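# Load four desk cartons onto cart, park in yellow bay

## Task

Move all four cartons from the desk onto the utility cart, with none overhanging the edges of the cart's trays. Then bring the cart into the yellow bay so each of its four wheels sits fully inside the taped area and touches no tape. Finally release everything and back the robot away. The robot must stay upright and untilted, and the result must hold without the robot supporting anything.

## Robot and tools

ROBOT. A Hello Robot Stretch 4 with one arm: an omni-wheel base, a lift that rides up a mast, a telescoping arm reaching forward, a three-joint wrist (yaw, pitch, roll) and a two-finger gripper. It stands about 1.6 m tall; the base rim lies within 0.23 m of the base origin. Objects may occasionally get nudged by something outside your control.

FRAMES. Base frame: origin on the floor below the base centre, x ahead, y to the left, z up. hand_pose is reported in this frame and marks a point between the open fingertips; with all wrist joints at 0 its axes line up with the base frame. Its printed position may be slightly wrong. Odometry frame is the base frame where the scene began; base_odometry counts wheel rotation only (slip looks like travel), heading in radians, left positive, -3.142 to 3.142.

execute_actions. Argument "actions" is a list holding one action or nothing (empty = just report state and images). An action contains "base", "joints" or both, optionally "pace" and "contact_limits"; or only "end_of_arm". Its motions start together and may finish at different times.
- base: exactly one key, each a relative offset from where the base last measured itself: translate_m (metres, forward +, -2 to 2), strafe_m (metres sideways, left +, -2 to 2), rotate_rad (radians in place, counter-clockwise seen from above +, -3.2 to 3.2).
- joints: absolute targets keyed by name. lift_m 0 to 1.2 m; arm_m 0 to 0.55 m extension; wrist_yaw_rad -1.134 to 4.276 (0 points ahead, + toward the left, 3.14 tucked back, above 3.4 the arm may interfere); wrist_pitch_rad -1.117 to 4.259 (0 level, 1.57 pointing down); wrist_roll_rad -1.117 to 4.259 (0 keeps fingers level, + turns clockwise viewed from behind); gripper_m -0.038 to 0.141 m fingertip gap (negative means fingers squeeze each other). Targets outside a joint range are clipped and the result notes it; other bad values or unknown keys reject the whole call.
- pace: "slow", "default", "fast", "max"; base tops out at 0.1/0.3/0.4/0.6 m/s and 1/2/3/4 rad/s respectively, further capped when the lift is above 0.2 m (down to 0.3 m/s and 1 rad/s at full height).
- contact_limits: only arm_m, 0 (gentlest) to 0.75 (firmest), default 0.5; how hard the arm may press before halting.
- end_of_arm: "enable_torque" re-powers wrist or gripper motors that shut off.
- cameras: list from head_camera, head_left_camera, head_right_camera, wrist_camera, all; omitted/null/["all"] gives every camera, [] gives none. The pictures line lists image order.
A base or joint left out of an action may keep pushing toward an earlier target without the statuses showing it. If a result reports a stop, remaining tool calls in that same reply are skipped.

wait: seconds 0 to 10; commands nothing and returns state and images. zoom_image: camera plus region [x0, y0, x1, y1] in pixels of its latest full image, top-left origin, at most 504x504. read_manual: section "licences" gives licence text only. finished_scene: scene = current scene number; final, irreversible, and the goal must already hold and keep holding.

RESULTS. lidar_m: 12 distances (m) from base origin, 30-degree sectors starting straight ahead and going counter-clockwise (4th left, 7th back, 10th right); "-" means nothing seen or closer than 0.25 m. It spans roughly 0.15 m up to robot height, so table tops register; glass, thin legs and much behind the robot may be missed. wrist_depth_mm: 7x7 grid of median depths, 100 to 2000 mm, "-" for unknown; the robot's body appears. turned_by_wheels vs turned_by_imu differing by over about 0.1 rad suggests a collision or slip. base_tilt in degrees (forward, right positive), with a fixed bias up to about 1.5. Statuses: done; off_target (resting short, may still push); contact_stop_at_<key> (blocked, that part goes slack, so a lift may sag or a base roll); limit_stop_at_tilt (leaning beyond 6 degrees, lift, arm and wheels slack until upright); limit_stop_at_own_body (self-collision guard, move away from the body); torque_fault (wrist motor limp until enable_torque). on_its_own lists uncommanded behaviour; "held at" is a joint's target. motor_effort is percent of maximum, bracket = peak, with fixed bias and noise; wheel positive turns the base right; a loaded level gripper shifts wrist_pitch effort.

GRIPPING. Command gripper_m smaller than the object's width; a smaller value grips harder and pulls it toward the wrist by up to about a third of the shortfall. Neither the reading nor "done" proves a hold; check gripper effort at targets of 0 or more, or images. Fingertips pressed on a surface may jam; raise the lift. Start a scene by sending lift_m 0.4 with wrist_yaw_rad 0 to unfold. Tilting up (pitch below -0.2) combined with roll below -0.4 or above 4 risks self-collision stops.

AVOID. Driving or turning with over 1 kg held and arm_m above 0.2, especially fast; sustained pushing or pulling with a high gripper or high contact limit (tipping). Holding over about 2 kg with a level gripper, or pressing the gripper into things (torque faults). Drops, slams, hard hits and forceful pushes lower quality. Cameras: head_camera looks forward and down (turn the base to look around); the two fisheyes look more steeply down and show base and arm; wrist_camera looks along the fingers.

Each tool is called after ">>>" as name(argument=value, ...), one argument or row to a line, values as JSON.

## Session

>>> execute_actions(
  actions=[],
)

Scene clock: 0.00 s.
base_odometry: x=+0.000 y=+0.000 heading=+0.000 (m, m, rad; odometry frame)
turned_by_wheels: +0.000 (rad since the last result)
turned_by_imu: +0.000 (rad since the last result)
base_tilt: forward=-0.3 right=-0.1 (deg)
lidar_m: 0.70 0.70 1.74 1.60 1.65 1.96 1.03 1.03 2.39 1.74 1.34 0.80
base_status: not commanded
joint_positions: lift_m=+0.213 arm_m=-0.003 wrist_yaw_rad=+3.194 wrist_pitch_rad=-0.012 wrist_roll_rad=-0.011 gripper_m=+0.057
joint_status: not commanded
motor_effort: lift_m=+18 arm_m=+0 wrist_yaw_rad=+2 wrist_pitch_rad=-6 wrist_roll_rad=-1 gripper_m=-4 wheel_0=+0 wheel_1=+1 wheel_2=-1 (%)
hand_pose: x=-0.1244 y=+0.0723 z=+0.3948 quat_wxyz=(-0.026, +0.006, -0.005, +1.000) (m; base frame)
wrist_depth_mm: - - 136 - - - - / - - 137 - - - 1921 / - 112 138 - - - 1983 / 144 141 197 - - - - / 218 1366 1255 - - - 1921 / 219 1281 201 1366 194 1430 1366 / 217 891 991 107 1008 946 991
pictures: head_camera, head_left_camera, head_right_camera, wrist_camera
Images, in order (width x height): head_camera 420x560, head_left_camera 420x672, head_right_camera 420x672, wrist_camera 616x392.

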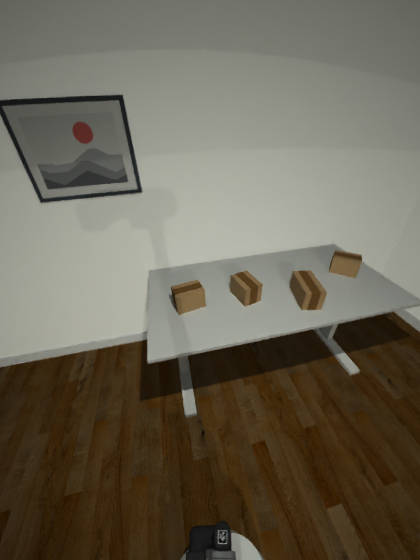

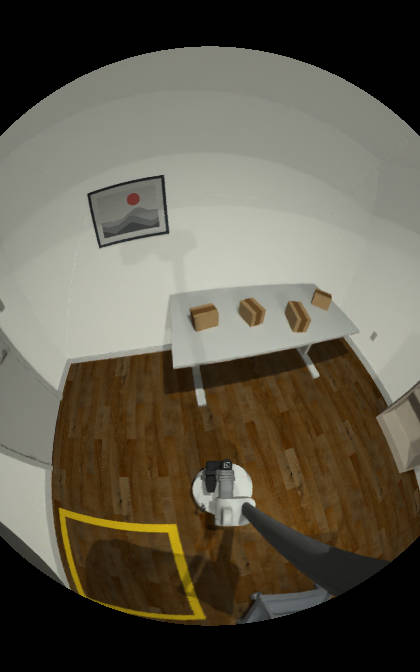

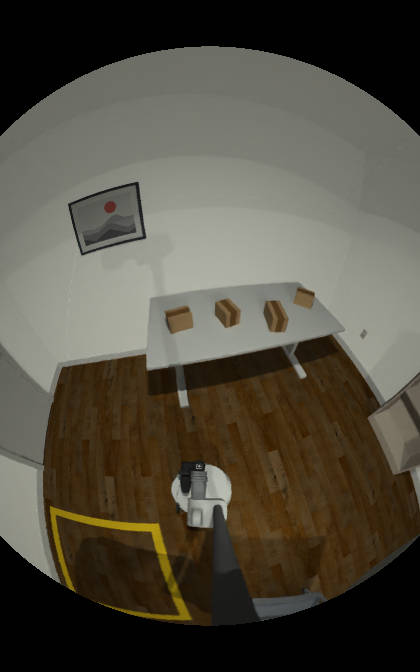

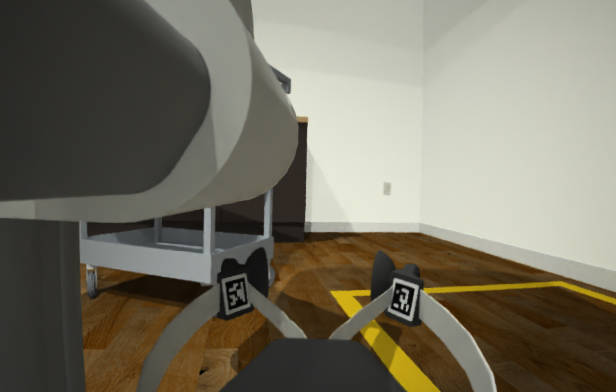

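>>> execute_actions(
  actions=[
    {"base":{"rotate_rad":3.14},"joints":{"lift_m":0.4,"wrist_yaw_rad":0}},
  ],
  cameras=["head_camera","head_left_camera","head_right_camera"],
)

Scene clock: 7.67 s.
base_odometry: x=+0.000 y=+0.000 heading=+3.139 (m, m, rad; odometry frame)
turned_by_wheels: +3.139 (rad since the last result)
turned_by_imu: +3.230 (rad since the last result)
base_tilt: forward=-0.1 right=+0.0 (deg)
lidar_m: 1.01 1.08 2.35 1.78 1.31 0.80 0.71 0.71 1.79 1.60 1.64 1.99
base_status: done
joint_positions: lift_m=+0.400 arm_m=-0.003 wrist_yaw_rad=+0.000 wrist_pitch_rad=-0.012 wrist_roll_rad=-0.011 gripper_m=+0.057
joint_status: all done
motor_effort: lift_m=+21(23) arm_m=+0(1) wrist_yaw_rad=+1(7) wrist_pitch_rad=-6(6) wrist_roll_rad=-2(2) gripper_m=-5(2) wheel_0=-3(8) wheel_1=-2(6) wheel_2=-3(13) (%)
hand_pose: x=+0.4568 y=-0.0873 z=+0.5813 quat_wxyz=(+1.000, -0.005, -0.006, +0.000) (m; base frame)
wrist_depth_mm: - - - - - - 1863 / - 866 1160 - - - 1808 / - 1430 - - - - 1863 / - 1464 - - - - 1808 / - 891 1160 - - - 1921 / 1255 1366 201 - 195 1863 1756 / 1008 878 1138 107 1430 1308 1397
pictures: head_camera, head_left_camera, head_right_camera
Images, in order (width x height): head_camera 420x560, head_left_camera 420x672, head_right_camera 420x672.

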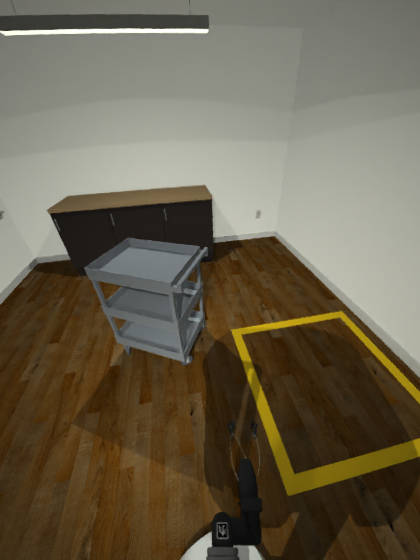

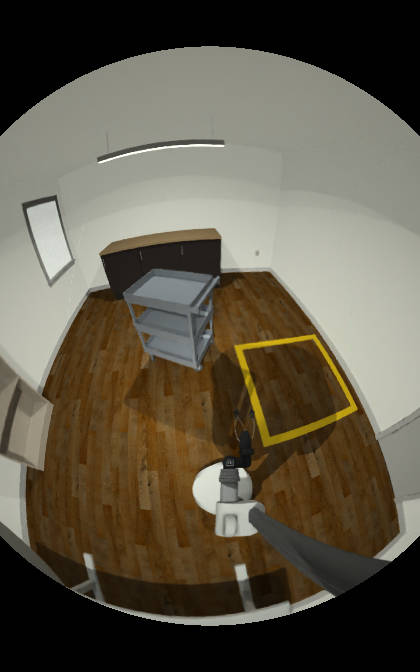

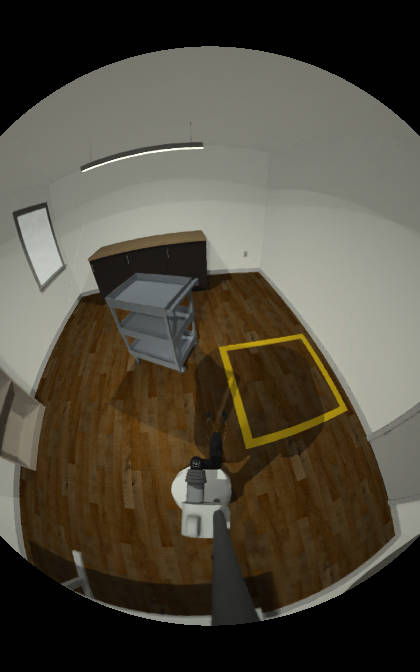

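>>> execute_actions(
  actions=[
    {"base":{"rotate_rad":-3.0},"joints":{"lift_m":0.75,"gripper_m":0.14,"wrist_pitch_rad":0.3}},
  ],
)

Scene clock: 22.43 s.
base_odometry: x=+0.000 y=+0.000 heading=+0.140 (m, m, rad; odometry frame)
turned_by_wheels: -2.999 (rad since the last result)
turned_by_imu: -3.082 (rad since the last result)
base_tilt: forward=-0.3 right=+0.0 (deg)
lidar_m: 0.69 0.73 1.73 1.63 1.66 2.18 1.03 1.14 1.91 1.74 1.10 0.76
base_status: done
joint_positions: lift_m=+0.750 arm_m=-0.003 wrist_yaw_rad=+0.000 wrist_pitch_rad=+0.302 wrist_roll_rad=-0.011 gripper_m=+0.140
joint_status: all done
motor_effort: lift_m=+21(24) arm_m=-1(1) wrist_yaw_rad=+2(1) wrist_pitch_rad=-5(5) wrist_roll_rad=-1(1) gripper_m=-1(3) wheel_0=+3(6) wheel_1=+3(12) wheel_2=+3(11) (%)
hand_pose: x=+0.4437 y=-0.0875 z=+0.8421 quat_wxyz=(+0.989, -0.005, +0.150, +0.001) (m; base frame)
wrist_depth_mm: 1160 1160 1138 1182 1182 1182 1205 / 1160 1205 1205 1255 1255 1281 1255 / 1255 1255 931 788 854 1078 842 / 1308 1308 699 699 715 715 715 / 1336 530 564 569 574 574 1537 / 1464 1464 1008 1499 1430 213 1537 / 1308 1229 1229 107 1336 1281 1281
pictures: head_camera, head_left_camera, head_right_camera, wrist_camera
Images, in order (width x height): head_camera 420x560, head_left_camera 420x672, head_right_camera 420x672, wrist_camera 616x392.

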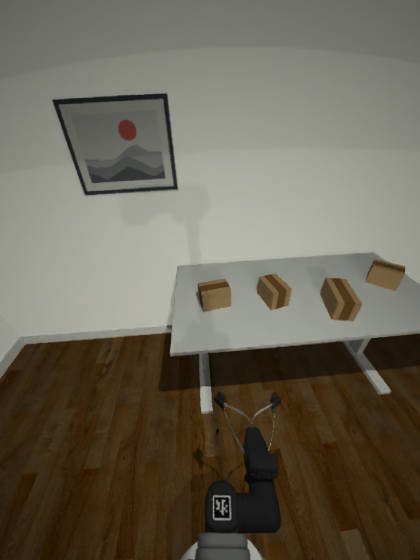

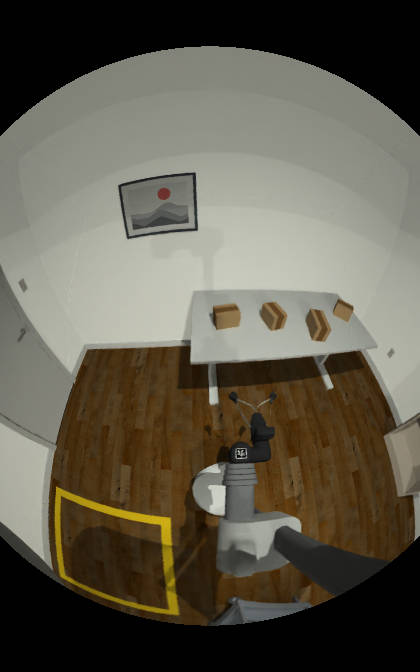

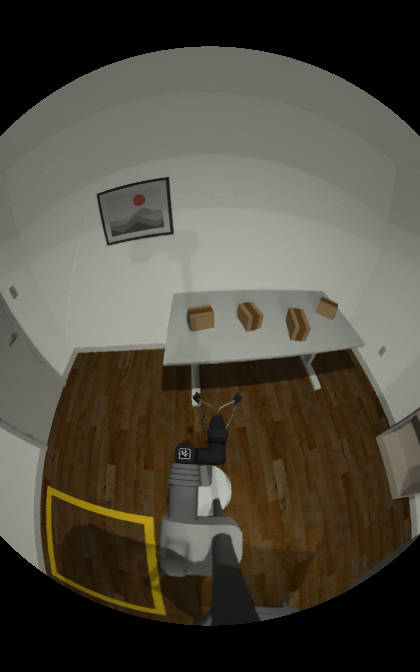

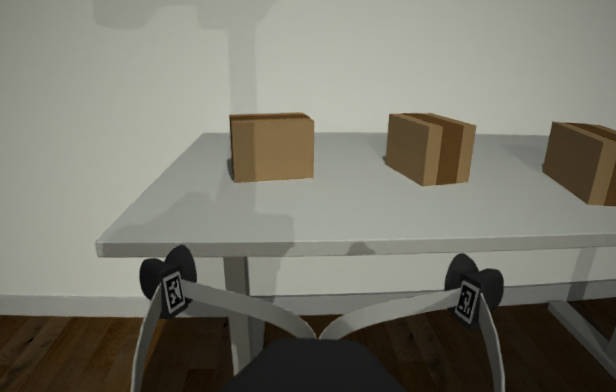

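>>> execute_actions(
  actions=[
    {"base":{"translate_m":0.4},"joints":{"lift_m":1.05,"wrist_pitch_rad":1.57,"wrist_roll_rad":1.57,"arm_m":0.45}},
  ],
  cameras=["head_camera","wrist_camera"],
)

Scene clock: 41.90 s.
base_odometry: x=+0.396 y=+0.056 heading=+0.140 (m, m, rad; odometry frame)
turned_by_wheels: +0.000 (rad since the last result)
turned_by_imu: +0.001 (rad since the last result)
base_tilt: forward=-0.2 right=+0.1 (deg)
lidar_m: 0.30 0.32 1.38 1.65 1.68 2.21 1.46 1.61 1.88 1.75 0.47 0.34
base_status: done
joint_positions: lift_m=+1.050 arm_m=+0.449 wrist_yaw_rad=+0.000 wrist_pitch_rad=+1.570 wrist_roll_rad=+1.570 gripper_m=+0.140
joint_status: all done
motor_effort: lift_m=+22(24) arm_m=+5(6) wrist_yaw_rad=+1(3) wrist_pitch_rad=+1(4) wrist_roll_rad=+0(7) gripper_m=-1(1) wheel_0=+3(8) wheel_1=+3(9) wheel_2=-1(12) (%)
hand_pose: x=+0.6204 y=-0.0874 z=+0.9394 quat_wxyz=(+0.501, +0.500, +0.500, -0.499) (m; base frame)
wrist_depth_mm: 449 442 325 325 436 439 1138 / 449 449 445 442 442 442 1160 / 455 452 452 445 445 442 1182 / 455 455 449 445 449 445 442 / 455 452 455 452 445 449 442 / 459 462 332 332 452 449 449 / 462 455 459 107 455 452 452
pictures: head_camera, wrist_camera
Images, in order (width x height): head_camera 420x560, wrist_camera 616x392.

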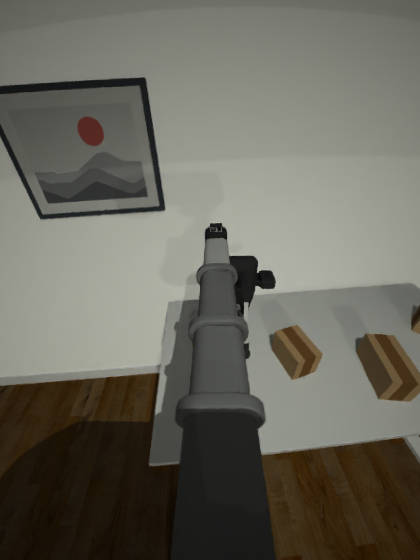

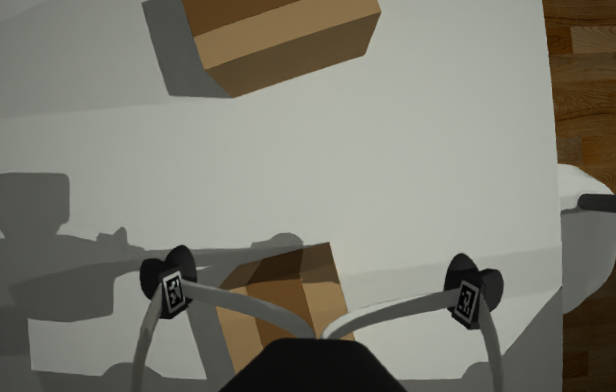

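>>> execute_actions(
  actions=[
    {"joints":{"lift_m":0.9}},
  ],
  cameras=["wrist_camera"],
)

>>> execute_actions(
  actions=[
    {"joints":{"gripper_m":0.02}},
  ],
  cameras=["wrist_camera"],
)

Scene clock: 55.07 s.
base_odometry: x=+0.396 y=+0.056 heading=+0.140 (m, m, rad; odometry frame)
turned_by_wheels: +0.000 (rad since the last result)
turned_by_imu: +0.002 (rad since the last result)
base_tilt: forward=-0.1 right=+0.0 (deg)
lidar_m: 0.30 0.33 1.41 1.65 1.71 2.22 1.45 1.64 1.85 1.75 0.49 0.33
base_status: not commanded
joint_positions: lift_m=+0.900 arm_m=+0.449 wrist_yaw_rad=+0.000 wrist_pitch_rad=+1.570 wrist_roll_rad=+1.570 gripper_m=+0.140
joint_status: all done
motor_effort: lift_m=+13(19) arm_m=+5(5) wrist_yaw_rad=+1(1) wrist_pitch_rad=+1(1) wrist_roll_rad=+0(0) gripper_m=+1(0) wheel_0=+3(2) wheel_1=+3(3) wheel_2=-1(0) (%)
hand_pose: x=+0.6204 y=-0.0874 z=+0.7901 quat_wxyz=(+0.501, +0.500, +0.500, -0.499) (m; base frame)
wrist_depth_mm: 297 296 268 293 291 289 289 / 298 297 297 294 293 293 290 / 301 300 297 296 294 293 294 / 301 300 298 297 296 294 293 / 304 306 301 298 300 297 296 / 306 304 236 224 298 297 297 / 307 307 188 107 301 301 298
pictures: wrist_camera
Images, in order (width x height): wrist_camera 616x392.

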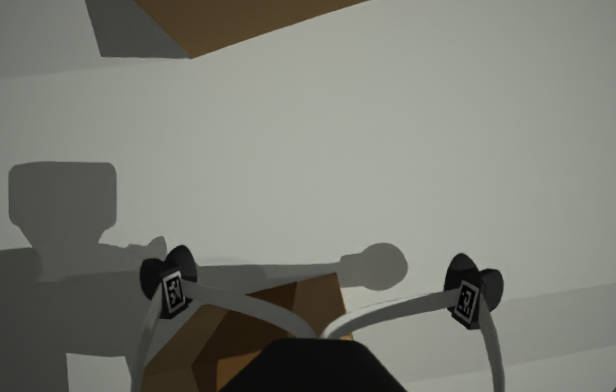

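Scene clock: 57.23 s.
base_odometry: x=+0.396 y=+0.056 heading=+0.140 (m, m, rad; odometry frame)
turned_by_wheels: +0.000 (rad since the last result)
turned_by_imu: +0.001 (rad since the last result)
base_tilt: forward=+0.0 right=+0.0 (deg)
lidar_m: 0.31 0.31 1.40 1.65 1.71 2.22 1.46 1.64 1.86 1.77 0.49 0.32
base_status: not commanded
joint_positions: lift_m=+0.900 arm_m=+0.449 wrist_yaw_rad=+0.000 wrist_pitch_rad=+1.571 wrist_roll_rad=+1.570 gripper_m=+0.020
joint_status: all done
motor_effort: lift_m=+13(13) arm_m=+5(5) wrist_yaw_rad=+1(1) wrist_pitch_rad=-2(2) wrist_roll_rad=+0(0) gripper_m=-7(5) wheel_0=+2(3) wheel_1=+3(3) wheel_2=-1(1) (%)
hand_pose: x=+0.6201 y=-0.0874 z=+0.7901 quat_wxyz=(+0.500, +0.500, +0.500, -0.500) (m; base frame)
wrist_depth_mm: 297 293 268 294 291 290 287 / 298 297 297 296 293 291 290 / 298 298 297 296 294 293 291 / 303 300 300 297 297 294 294 / 303 301 300 298 297 296 296 / 304 303 191 208 190 298 297 / 306 306 183 107 300 300 298
pictures: wrist_camera
Images, in order (width x height): wrist_camera 616x392.

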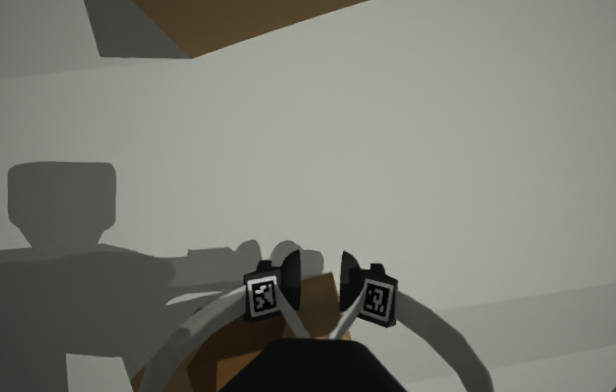

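>>> execute_actions(
  actions=[
    {"base":{"strafe_m":0.07},"joints":{"lift_m":1.0,"gripper_m":0.14}},
  ],
  cameras=["wrist_camera"],
)

Scene clock: 65.53 s.
base_odometry: x=+0.386 y=+0.125 heading=+0.140 (m, m, rad; odometry frame)
turned_by_wheels: +0.000 (rad since the last result)
turned_by_imu: +0.002 (rad since the last result)
base_tilt: forward=-0.2 right=+0.0 (deg)
lidar_m: 0.29 0.29 1.40 1.58 1.61 2.11 1.46 1.59 1.93 1.84 0.46 0.33
base_status: done
joint_positions: lift_m=+1.000 arm_m=+0.449 wrist_yaw_rad=+0.000 wrist_pitch_rad=+1.570 wrist_roll_rad=+1.570 gripper_m=+0.140
joint_status: all done
motor_effort: lift_m=+22(24) arm_m=+5(5) wrist_yaw_rad=+1(1) wrist_pitch_rad=+0(1) wrist_roll_rad=-1(1) gripper_m=-1(7) wheel_0=-2(12) wheel_1=+2(10) wheel_2=+0(1) (%)
hand_pose: x=+0.6202 y=-0.0874 z=+0.8894 quat_wxyz=(+0.500, +0.500, +0.500, -0.500) (m; base frame)
wrist_depth_mm: 397 394 394 394 389 387 389 / 399 397 397 394 392 389 387 / 402 399 397 397 394 392 392 / 402 402 399 397 397 394 392 / 407 404 402 283 399 397 394 / 404 407 282 282 402 397 397 / 410 407 404 107 402 402 397
pictures: wrist_camera
Images, in order (width x height): wrist_camera 616x392.

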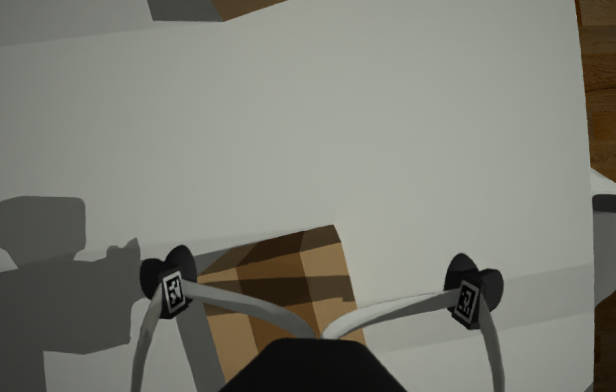

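>>> execute_actions(
  actions=[
    {"joints":{"lift_m":0.89,"arm_m":0.47}},
  ],
  cameras=["wrist_camera"],
)

>>> execute_actions(
  actions=[
    {"joints":{"gripper_m":0.03}},
  ],
  cameras=["wrist_camera"],
)

Scene clock: 73.40 s.
base_odometry: x=+0.386 y=+0.125 heading=+0.140 (m, m, rad; odometry frame)
turned_by_wheels: +0.000 (rad since the last result)
turned_by_imu: +0.001 (rad since the last result)
base_tilt: forward=-0.1 right=+0.1 (deg)
lidar_m: 0.29 0.32 1.38 1.59 1.60 2.11 1.43 1.60 1.93 1.85 0.47 0.32
base_status: not commanded
joint_positions: lift_m=+0.891 arm_m=+0.469 wrist_yaw_rad=+0.000 wrist_pitch_rad=+1.570 wrist_roll_rad=+1.570 gripper_m=+0.140
joint_status: all done
motor_effort: lift_m=+11(19) arm_m=+5(3) wrist_yaw_rad=+2(2) wrist_pitch_rad=+0(0) wrist_roll_rad=-2(1) gripper_m=-1(0) wheel_0=-2(2) wheel_1=+2(2) wheel_2=+0(0) (%)
hand_pose: x=+0.6402 y=-0.0874 z=+0.7803 quat_wxyz=(+0.500, +0.500, +0.500, -0.500) (m; base frame)
wrist_depth_mm: 290 287 286 283 283 282 281 / 291 290 289 286 286 282 281 / 293 290 290 287 286 283 285 / 294 291 290 290 287 287 285 / 296 293 290 291 289 287 286 / 297 294 191 173 172 213 290 / 298 297 175 107 173 291 290
pictures: wrist_camera
Images, in order (width x height): wrist_camera 616x392.

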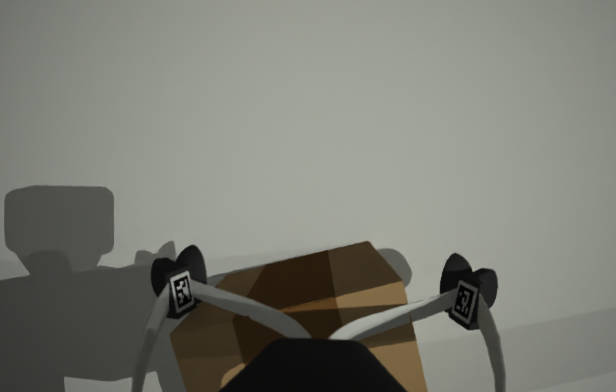

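Scene clock: 75.50 s.
base_odometry: x=+0.386 y=+0.125 heading=+0.140 (m, m, rad; odometry frame)
turned_by_wheels: +0.000 (rad since the last result)
turned_by_imu: +0.001 (rad since the last result)
base_tilt: forward=+0.0 right=+0.1 (deg)
lidar_m: 0.29 0.31 1.40 1.57 1.60 2.14 1.47 1.58 1.91 1.84 0.50 0.32
base_status: not commanded
joint_positions: lift_m=+0.890 arm_m=+0.469 wrist_yaw_rad=+0.000 wrist_pitch_rad=+1.570 wrist_roll_rad=+1.570 gripper_m=+0.030
joint_status: all done
motor_effort: lift_m=+13(13) arm_m=+5(5) wrist_yaw_rad=+3(3) wrist_pitch_rad=+1(1) wrist_roll_rad=-2(2) gripper_m=-7(7) wheel_0=-2(2) wheel_1=+2(2) wheel_2=+0(0) (%)
hand_pose: x=+0.6403 y=-0.0874 z=+0.7801 quat_wxyz=(+0.500, +0.500, +0.500, -0.500) (m; base frame)
wrist_depth_mm: 287 287 285 282 282 279 279 / 289 286 286 283 283 281 281 / 291 291 289 286 285 285 283 / 291 290 290 289 286 283 283 / 294 291 290 289 287 289 287 / 297 294 191 198 191 289 287 / 296 296 196 107 291 290 289
pictures: wrist_camera
Images, in order (width x height): wrist_camera 616x392.

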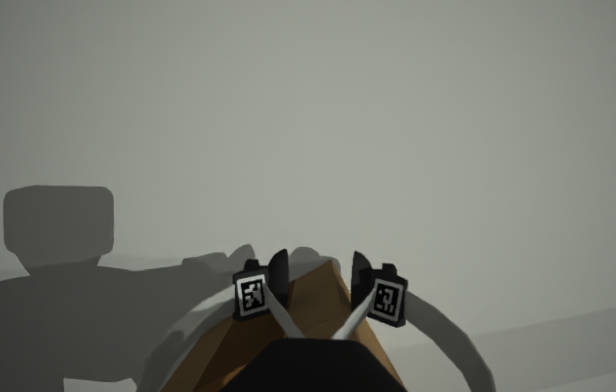

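>>> execute_actions(
  actions=[
    {"joints":{"lift_m":1.0,"gripper_m":0.14}},
  ],
)

Scene clock: 81.70 s.
base_odometry: x=+0.386 y=+0.125 heading=+0.140 (m, m, rad; odometry frame)
turned_by_wheels: +0.000 (rad since the last result)
turned_by_imu: +0.002 (rad since the last result)
base_tilt: forward=-0.1 right=+0.0 (deg)
lidar_m: 0.30 0.31 1.40 1.57 1.60 2.14 1.44 1.59 1.92 1.85 0.46 0.34
base_status: not commanded
joint_positions: lift_m=+1.000 arm_m=+0.469 wrist_yaw_rad=+0.000 wrist_pitch_rad=+1.570 wrist_roll_rad=+1.570 gripper_m=+0.140
joint_status: all done
motor_effort: lift_m=+22(24) arm_m=+5(5) wrist_yaw_rad=+2(3) wrist_pitch_rad=+2(1) wrist_roll_rad=-2(2) gripper_m=-1(8) wheel_0=-2(2) wheel_1=+2(2) wheel_2=+0(0) (%)
hand_pose: x=+0.6403 y=-0.0874 z=+0.8894 quat_wxyz=(+0.500, +0.500, +0.500, -0.500) (m; base frame)
wrist_depth_mm: 397 394 397 389 389 389 382 / 399 397 394 394 392 389 387 / 402 399 397 394 392 394 392 / 402 402 399 402 394 394 389 / 407 402 402 399 399 394 397 / 410 407 283 282 399 397 399 / 410 410 410 107 402 399 402
pictures: head_camera, head_left_camera, head_right_camera, wrist_camera
Images, in order (width x height): head_camera 420x560, head_left_camera 420x672, head_right_camera 420x672, wrist_camera 616x392.

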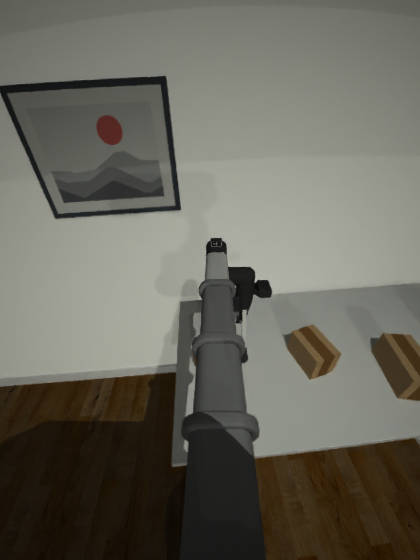

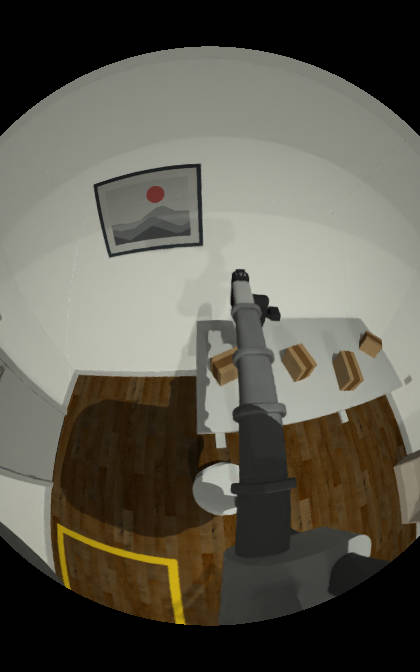

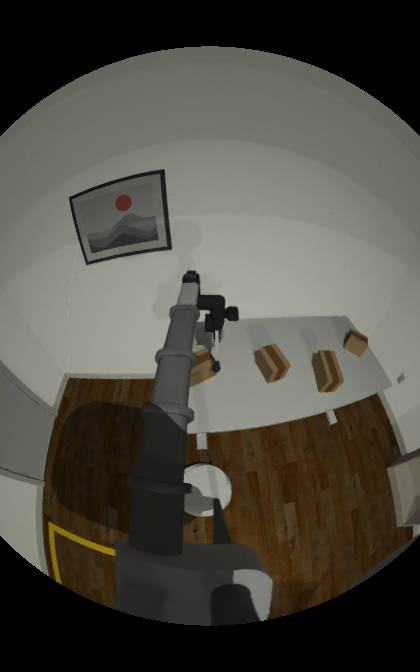

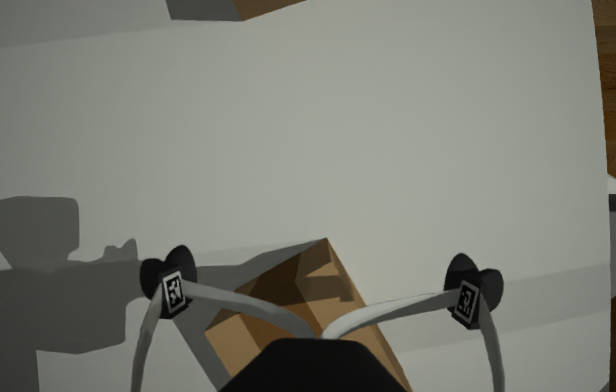

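>>> execute_actions(
  actions=[
    {"base":{"strafe_m":0.05},"joints":{"lift_m":1.1,"wrist_roll_rad":0.98}},
  ],
  cameras=["wrist_camera"],
)

Scene clock: 94.17 s.
base_odometry: x=+0.379 y=+0.175 heading=+0.140 (m, m, rad; odometry frame)
turned_by_wheels: +0.000 (rad since the last result)
turned_by_imu: +0.001 (rad since the last result)
base_tilt: forward=-0.2 right=+0.0 (deg)
lidar_m: 0.29 0.30 1.38 1.53 1.56 2.05 1.44 1.55 1.98 1.90 0.48 0.32
base_status: done
joint_positions: lift_m=+1.100 arm_m=+0.469 wrist_yaw_rad=+0.000 wrist_pitch_rad=+1.570 wrist_roll_rad=+0.980 gripper_m=+0.140
joint_status: all done
motor_effort: lift_m=+22(25) arm_m=+5(5) wrist_yaw_rad=+2(2) wrist_pitch_rad=+2(1) wrist_roll_rad=-2(10) gripper_m=+0(1) wheel_0=-1(11) wheel_1=+2(8) wheel_2=+0(0) (%)
hand_pose: x=+0.6403 y=-0.0874 z=+0.9894 quat_wxyz=(+0.624, +0.333, +0.623, -0.333) (m; base frame)
wrist_depth_mm: 496 492 488 488 488 459 477 / 500 500 496 496 496 484 480 / 504 500 500 500 492 488 484 / 508 500 500 421 496 492 492 / 512 504 500 384 500 492 496 / 946 1118 389 382 500 504 1229 / 1118 1255 1281 107 508 504 1042
pictures: wrist_camera
Images, in order (width x height): wrist_camera 616x392.

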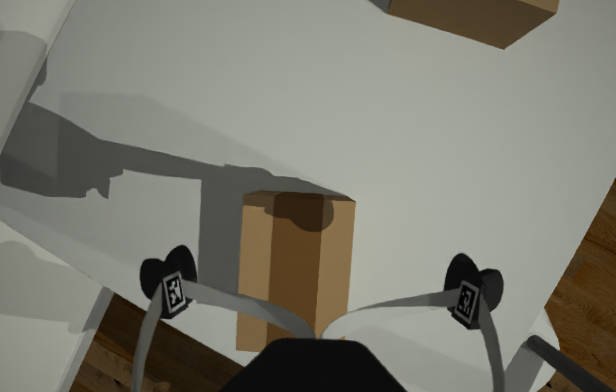

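>>> execute_actions(
  actions=[
    {"joints":{"lift_m":0.9}},
  ],
  cameras=["wrist_camera"],
)

>>> execute_actions(
  actions=[
    {"joints":{"gripper_m":0.03}},
  ],
  cameras=["wrist_camera"],
)

Scene clock: 102.80 s.
base_odometry: x=+0.379 y=+0.175 heading=+0.140 (m, m, rad; odometry frame)
turned_by_wheels: +0.000 (rad since the last result)
turned_by_imu: +0.002 (rad since the last result)
base_tilt: forward=-0.1 right=+0.1 (deg)
lidar_m: 0.30 0.32 1.38 1.52 1.55 2.07 1.45 1.58 1.97 1.90 0.46 0.32
base_status: not commanded
joint_positions: lift_m=+0.901 arm_m=+0.469 wrist_yaw_rad=+0.001 wrist_pitch_rad=+1.564 wrist_roll_rad=+0.980 gripper_m=+0.140
joint_status: all done
motor_effort: lift_m=+9(21) arm_m=+4(5) wrist_yaw_rad=-1(1) wrist_pitch_rad=+16(17) wrist_roll_rad=-1(3) gripper_m=-1(2) wheel_0=-2(1) wheel_1=+2(2) wheel_2=+0(0) (%)
hand_pose: x=+0.6421 y=-0.0874 z=+0.7904 quat_wxyz=(+0.626, +0.334, +0.622, -0.331) (m; base frame)
wrist_depth_mm: 303 300 298 294 293 290 289 / 303 301 298 300 294 291 293 / 306 303 301 301 297 296 293 / 309 306 303 297 298 297 294 / 310 306 185 183 182 296 297 / 312 309 185 183 184 298 297 / 317 312 187 107 304 303 300
pictures: wrist_camera
Images, in order (width x height): wrist_camera 616x392.

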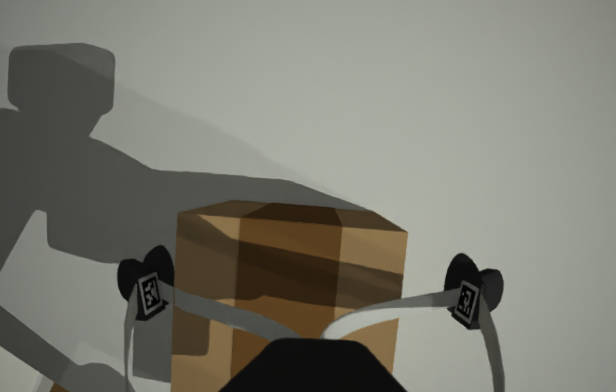

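Scene clock: 104.90 s.
base_odometry: x=+0.379 y=+0.175 heading=+0.140 (m, m, rad; odometry frame)
turned_by_wheels: +0.000 (rad since the last result)
turned_by_imu: +0.001 (rad since the last result)
base_tilt: forward=-0.2 right=+0.1 (deg)
lidar_m: 0.28 0.29 1.38 1.54 1.55 2.08 1.43 1.59 1.97 1.88 0.46 0.33
base_status: not commanded
joint_positions: lift_m=+0.900 arm_m=+0.469 wrist_yaw_rad=+0.000 wrist_pitch_rad=+1.569 wrist_roll_rad=+0.980 gripper_m=+0.031
joint_status: all done
motor_effort: lift_m=+15(15) arm_m=+3(4) wrist_yaw_rad=+1(3) wrist_pitch_rad=+2(21) wrist_roll_rad=-2(2) gripper_m=-31(32) wheel_0=-1(2) wheel_1=+2(2) wheel_2=+0(0) (%)
hand_pose: x=+0.6408 y=-0.0874 z=+0.7899 quat_wxyz=(+0.624, +0.333, +0.623, -0.333) (m; base frame)
wrist_depth_mm: 293 291 290 291 287 287 286 / 296 293 291 291 290 290 287 / 300 294 294 294 293 289 289 / 301 300 297 296 293 293 291 / 303 300 167 165 165 297 293 / 304 177 169 167 166 174 296 / 307 306 172 107 168 297 -
pictures: wrist_camera
Images, in order (width x height): wrist_camera 616x392.

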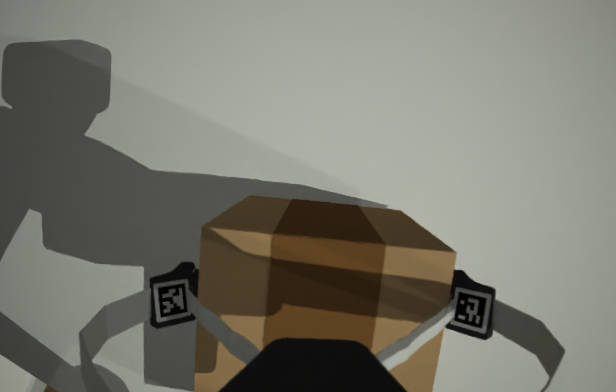

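>>> execute_actions(
  actions=[
    {"joints":{"lift_m":1.1,"arm_m":0.1}},
  ],
  cameras=[],
)

>>> execute_actions(
  actions=[
    {"base":{"rotate_rad":-2.87}},
  ],
  cameras=["head_camera","head_left_camera","head_right_camera"],
)

Scene clock: 115.20 s.
base_odometry: x=+0.379 y=+0.175 heading=+0.140 (m, m, rad; odometry frame)
turned_by_wheels: +0.000 (rad since the last result)
turned_by_imu: +0.002 (rad since the last result)
base_tilt: forward=-0.3 right=+0.1 (deg)
lidar_m: 0.25 0.32 1.39 1.52 1.57 2.08 1.45 1.57 1.97 1.88 0.47 0.35
base_status: not commanded
joint_positions: lift_m=+1.100 arm_m=+0.101 wrist_yaw_rad=+0.000 wrist_pitch_rad=+1.570 wrist_roll_rad=+0.980 gripper_m=+0.031
joint_status: all done
motor_effort: lift_m=+24(23) arm_m=-5(2) wrist_yaw_rad=+2(1) wrist_pitch_rad=+1(3) wrist_roll_rad=-2(2) gripper_m=-31(31) wheel_0=-2(1) wheel_1=+2(2) wheel_2=+0(0) (%)
hand_pose: x=+0.2721 y=-0.0874 z=+0.9892 quat_wxyz=(+0.624, +0.333, +0.623, -0.333) (m; base frame)
wrist_depth_mm: 492 496 492 492 1182 1205 1182 / 500 500 496 488 1205 1205 1205 / 504 496 496 500 1229 1229 1182 / 500 504 504 500 1205 1205 1229 / 1281 512 167 165 165 1255 1205 / 1281 177 169 167 166 174 1229 / 1308 1281 172 107 167 1229 842
pictures: none
No camera images: the call's "cameras" was empty. Leave "cameras" out to get every camera's image.

Scene clock: 118.70 s.
base_odometry: x=+0.379 y=+0.175 heading=-2.729 (m, m, rad; odometry frame)
turned_by_wheels: -2.869 (rad since the last result)
turned_by_imu: -2.949 (rad since the last result)
base_tilt: forward=-0.1 right=+0.0 (deg)
lidar_m: 0.25 2.75 1.89 0.78 0.41 0.31 0.30 1.15 1.54 1.51 1.70 2.60
base_status: done
joint_positions: lift_m=+1.100 arm_m=+0.101 wrist_yaw_rad=+0.000 wrist_pitch_rad=+1.569 wrist_roll_rad=+0.980 gripper_m=+0.031
joint_status: not commanded
motor_effort: lift_m=+21(24) arm_m=-4(5) wrist_yaw_rad=+1(0) wrist_pitch_rad=+2(4) wrist_roll_rad=-2(2) gripper_m=-32(30) wheel_0=+4(7) wheel_1=+3(7) wheel_2=+3(8) (%)
hand_pose: x=+0.2722 y=-0.0874 z=+0.9895 quat_wxyz=(+0.624, +0.333, +0.623, -0.333) (m; base frame)
wrist_depth_mm: 1229 1229 1229 1205 1229 1205 1182 / 1255 1229 1229 1255 1229 1229 1205 / 1255 1255 1229 1229 1205 1205 1205 / 1281 1255 1229 1229 1205 1229 1205 / 1281 1281 166 165 164 1255 1229 / 1255 177 169 167 166 174 1255 / 1308 1281 172 107 168 1255 854
pictures: head_camera, head_left_camera, head_right_camera
Images, in order (width x height): head_camera 420x560, head_left_camera 420x672, head_right_camera 420x672.

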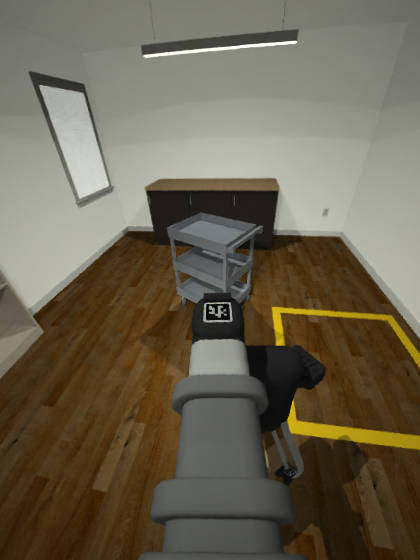

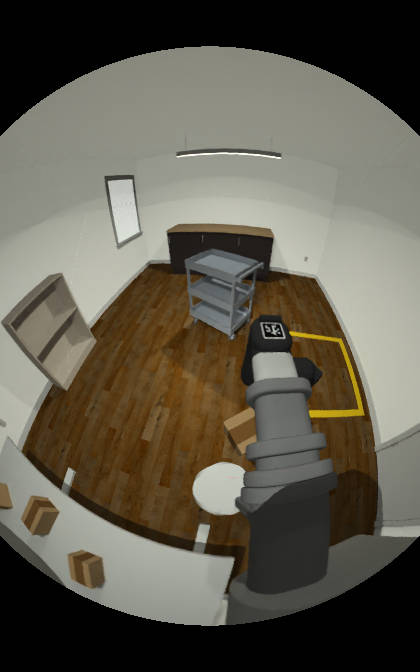

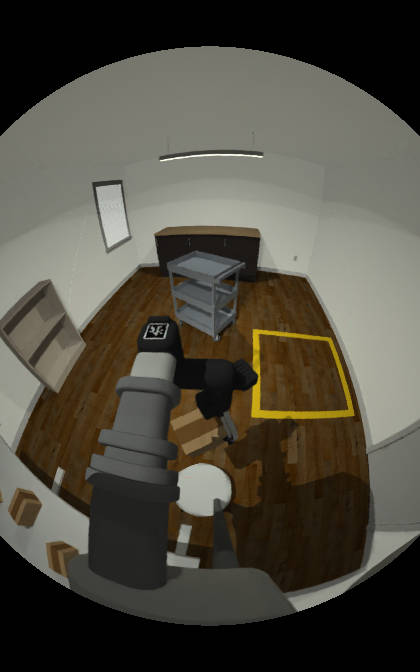

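>>> execute_actions(
  actions=[
    {"base":{"translate_m":0.8}},
  ],
  cameras=["head_camera","head_left_camera","head_right_camera"],
)

Scene clock: 126.60 s.
base_odometry: x=-0.354 y=-0.147 heading=-2.728 (m, m, rad; odometry frame)
turned_by_wheels: +0.000 (rad since the last result)
turned_by_imu: +0.001 (rad since the last result)
base_tilt: forward=-0.2 right=+0.2 (deg)
lidar_m: 0.25 0.95 1.78 1.73 1.38 1.13 1.09 2.03 1.68 1.65 1.80 0.79
base_status: done
joint_positions: lift_m=+1.100 arm_m=+0.101 wrist_yaw_rad=+0.000 wrist_pitch_rad=+1.569 wrist_roll_rad=+0.980 gripper_m=+0.031
joint_status: not commanded
motor_effort: lift_m=+21(21) arm_m=-4(5) wrist_yaw_rad=+1(1) wrist_pitch_rad=+2(4) wrist_roll_rad=-2(2) gripper_m=-30(33) wheel_0=+2(9) wheel_1=+2(5) wheel_2=+0(13) (%)
hand_pose: x=+0.2721 y=-0.0874 z=+0.9895 quat_wxyz=(+0.624, +0.333, +0.623, -0.333) (m; base frame)
wrist_depth_mm: 750 1042 1205 1229 1182 1205 1138 / 759 741 1229 1205 1205 1229 1182 / 1078 1060 1255 1205 1229 1182 1229 / 1255 1255 1255 1229 1229 1229 1229 / 1255 1281 166 165 164 1229 1229 / 1281 177 169 167 166 174 1229 / 1281 1308 172 107 167 1255 854
pictures: head_camera, head_left_camera, head_right_camera
Images, in order (width x height): head_camera 420x560, head_left_camera 420x672, head_right_camera 420x672.

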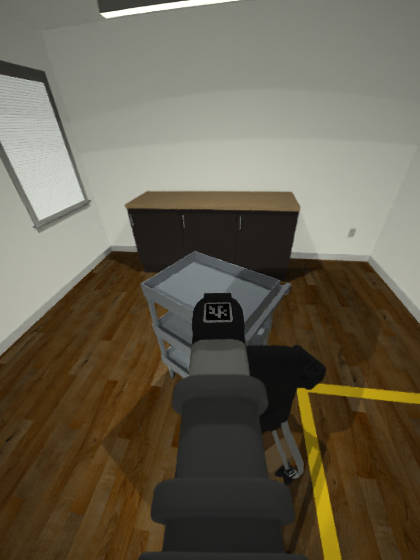

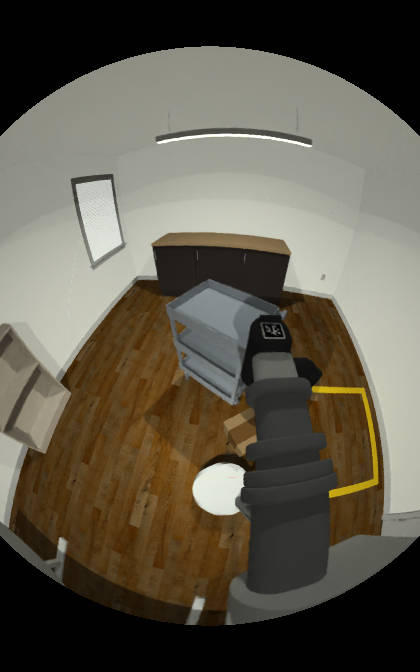

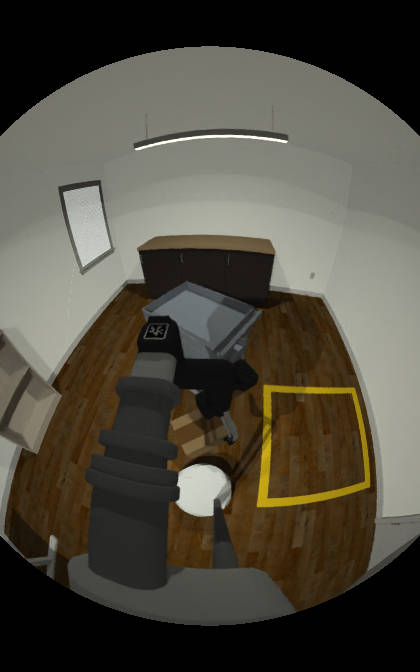

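>>> execute_actions(
  actions=[
    {"joints":{"arm_m":0.45}},
  ],
)

Scene clock: 135.00 s.
base_odometry: x=-0.354 y=-0.147 heading=-2.728 (m, m, rad; odometry frame)
turned_by_wheels: +0.000 (rad since the last result)
turned_by_imu: +0.002 (rad since the last result)
base_tilt: forward=-0.1 right=+0.0 (deg)
lidar_m: 0.49 0.96 1.74 1.71 1.37 1.12 1.12 2.02 1.68 1.66 1.83 0.77
base_status: not commanded
joint_positions: lift_m=+1.100 arm_m=+0.449 wrist_yaw_rad=+0.000 wrist_pitch_rad=+1.569 wrist_roll_rad=+0.980 gripper_m=+0.031
joint_status: all done
motor_effort: lift_m=+21(21) arm_m=+5(6) wrist_yaw_rad=+1(1) wrist_pitch_rad=+3(4) wrist_roll_rad=-2(2) gripper_m=-30(30) wheel_0=+2(2) wheel_1=+2(2) wheel_2=+0(0) (%)
hand_pose: x=+0.6205 y=-0.0874 z=+0.9895 quat_wxyz=(+0.624, +0.333, +0.623, -0.332) (m; base frame)
wrist_depth_mm: 421 418 379 1205 1182 1182 1182 / 424 421 418 1205 1205 1205 1205 / 424 424 418 1229 1205 1205 1205 / 430 427 427 353 1229 1205 1255 / 439 433 166 165 165 1255 1205 / 1281 177 168 167 166 174 1281 / 1308 1281 173 107 168 1042 1138
pictures: head_camera, head_left_camera, head_right_camera, wrist_camera
Images, in order (width x height): head_camera 420x560, head_left_camera 420x672, head_right_camera 420x672, wrist_camera 616x392.

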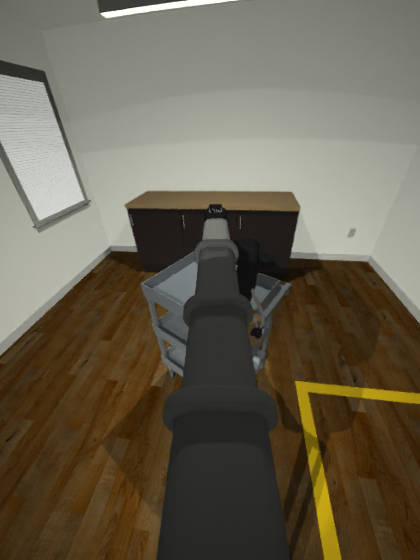

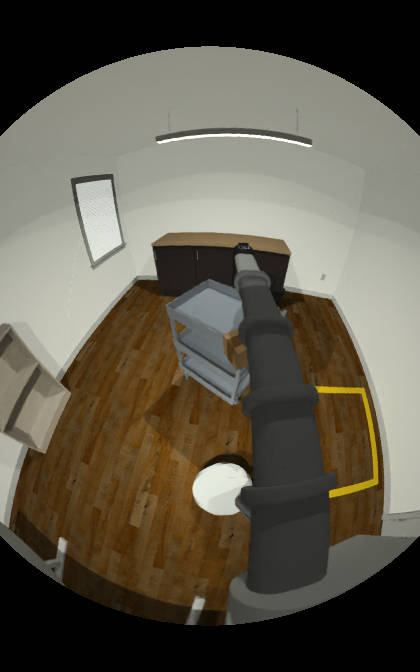

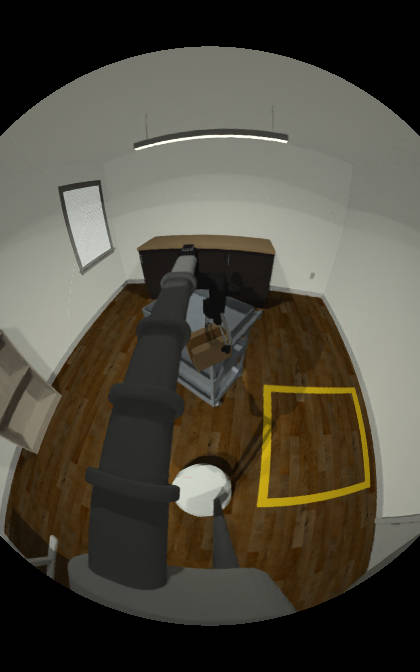

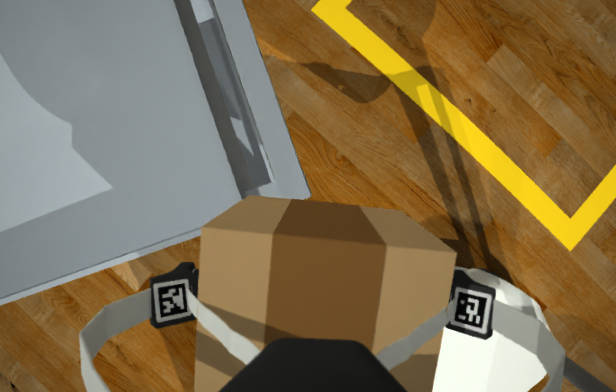

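>>> execute_actions(
  actions=[
    {"base":{"rotate_rad":-0.64},"joints":{"arm_m":0.3}},
  ],
  cameras=[],
)

>>> execute_actions(
  actions=[
    {"base":{"strafe_m":0.4},"joints":{"arm_m":0.55}},
  ],
)

Scene clock: 161.57 s.
base_odometry: x=-0.354 y=-0.147 heading=+2.915 (m, m, rad; odometry frame)
turned_by_wheels: -0.639 (rad since the last result)
turned_by_imu: -0.656 (rad since the last result)
base_tilt: forward=-0.1 right=+0.1 (deg)
lidar_m: 0.34 0.67 0.84 2.15 1.75 1.56 1.14 1.06 1.90 1.71 1.65 1.75
base_status: done
joint_positions: lift_m=+1.100 arm_m=+0.301 wrist_yaw_rad=+0.000 wrist_pitch_rad=+1.569 wrist_roll_rad=+0.980 gripper_m=+0.031
joint_status: all done
motor_effort: lift_m=+21(21) arm_m=-5(6) wrist_yaw_rad=+2(0) wrist_pitch_rad=+2(5) wrist_roll_rad=-2(2) gripper_m=-30(32) wheel_0=+3(6) wheel_1=+3(9) wheel_2=+3(10) (%)
hand_pose: x=+0.4722 y=-0.0874 z=+0.9895 quat_wxyz=(+0.624, +0.333, +0.623, -0.333) (m; base frame)
wrist_depth_mm: 1255 1229 1205 1182 1182 1182 1182 / 1229 1229 1229 1205 1229 1229 1205 / 1229 1229 1229 1229 1255 1205 1205 / 1281 1255 1229 1229 1229 1229 1205 / 1098 1229 167 164 165 1255 1255 / 778 177 169 167 166 174 1229 / 788 768 172 107 168 1060 1255
pictures: none
No camera images: the call's "cameras" was empty. Leave "cameras" out to get every camera's image.

Scene clock: 164.23 s.
base_odometry: x=-0.443 y=-0.536 heading=+2.915 (m, m, rad; odometry frame)
turned_by_wheels: +0.000 (rad since the last result)
turned_by_imu: +0.001 (rad since the last result)
base_tilt: forward=-0.1 right=+0.0 (deg)
lidar_m: 0.56 0.59 2.14 1.79 1.40 1.47 1.33 1.27 1.33 2.07 2.01 2.09
base_status: done
joint_positions: lift_m=+1.100 arm_m=+0.546 wrist_yaw_rad=+0.000 wrist_pitch_rad=+1.569 wrist_roll_rad=+0.980 gripper_m=+0.031
joint_status: all done
joint sent to its limit — the command would take arm_m past its upper limit, so that joint was sent only as far as its limit.
motor_effort: lift_m=+21(21) arm_m=+5(6) wrist_yaw_rad=+1(1) wrist_pitch_rad=+2(3) wrist_roll_rad=-2(2) gripper_m=-31(29) wheel_0=+0(12) wheel_1=+1(8) wheel_2=+0(1) (%)
hand_pose: x=+0.7177 y=-0.0874 z=+0.9895 quat_wxyz=(+0.624, +0.333, +0.623, -0.333) (m; base frame)
wrist_depth_mm: 1229 1205 1205 1229 1182 1205 1160 / 375 1205 1229 1205 1229 1205 1205 / 430 418 1229 1229 1229 1229 1205 / 433 430 353 1205 1255 1255 1205 / 430 433 167 165 164 1255 1229 / 433 177 169 167 166 175 1255 / 436 436 172 107 167 1008 1025
pictures: head_camera, head_left_camera, head_right_camera, wrist_camera
Images, in order (width x height): head_camera 420x560, head_left_camera 420x672, head_right_camera 420x672, wrist_camera 616x392.

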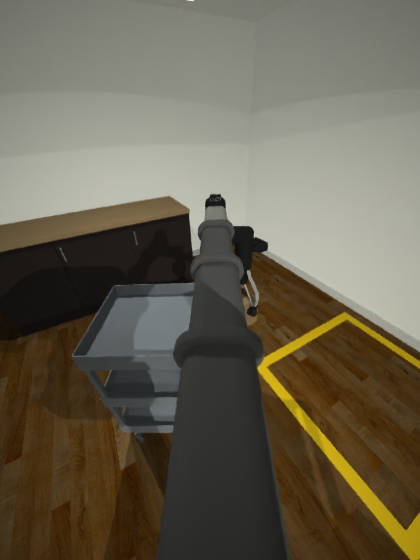

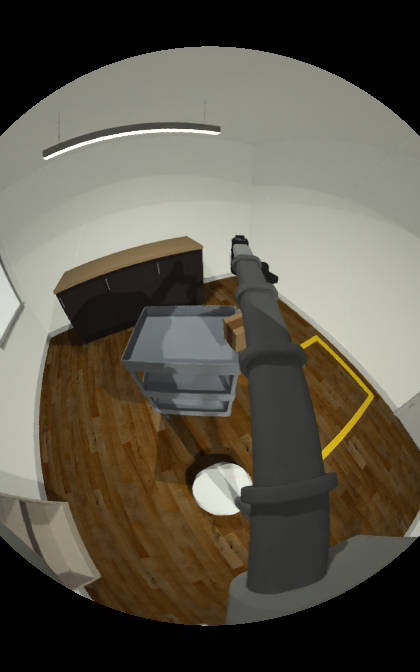

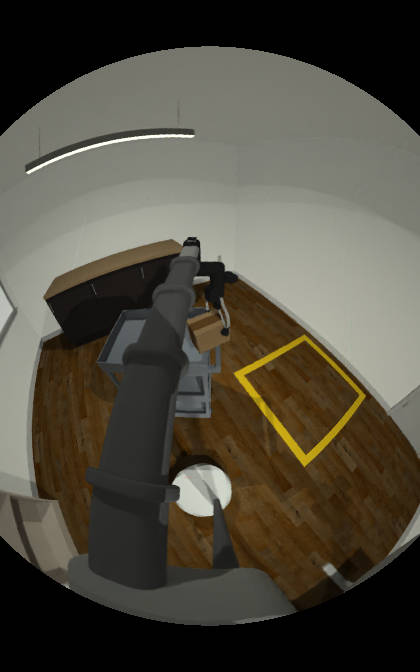

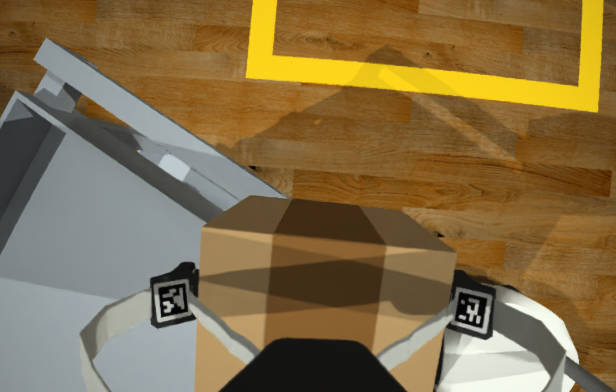

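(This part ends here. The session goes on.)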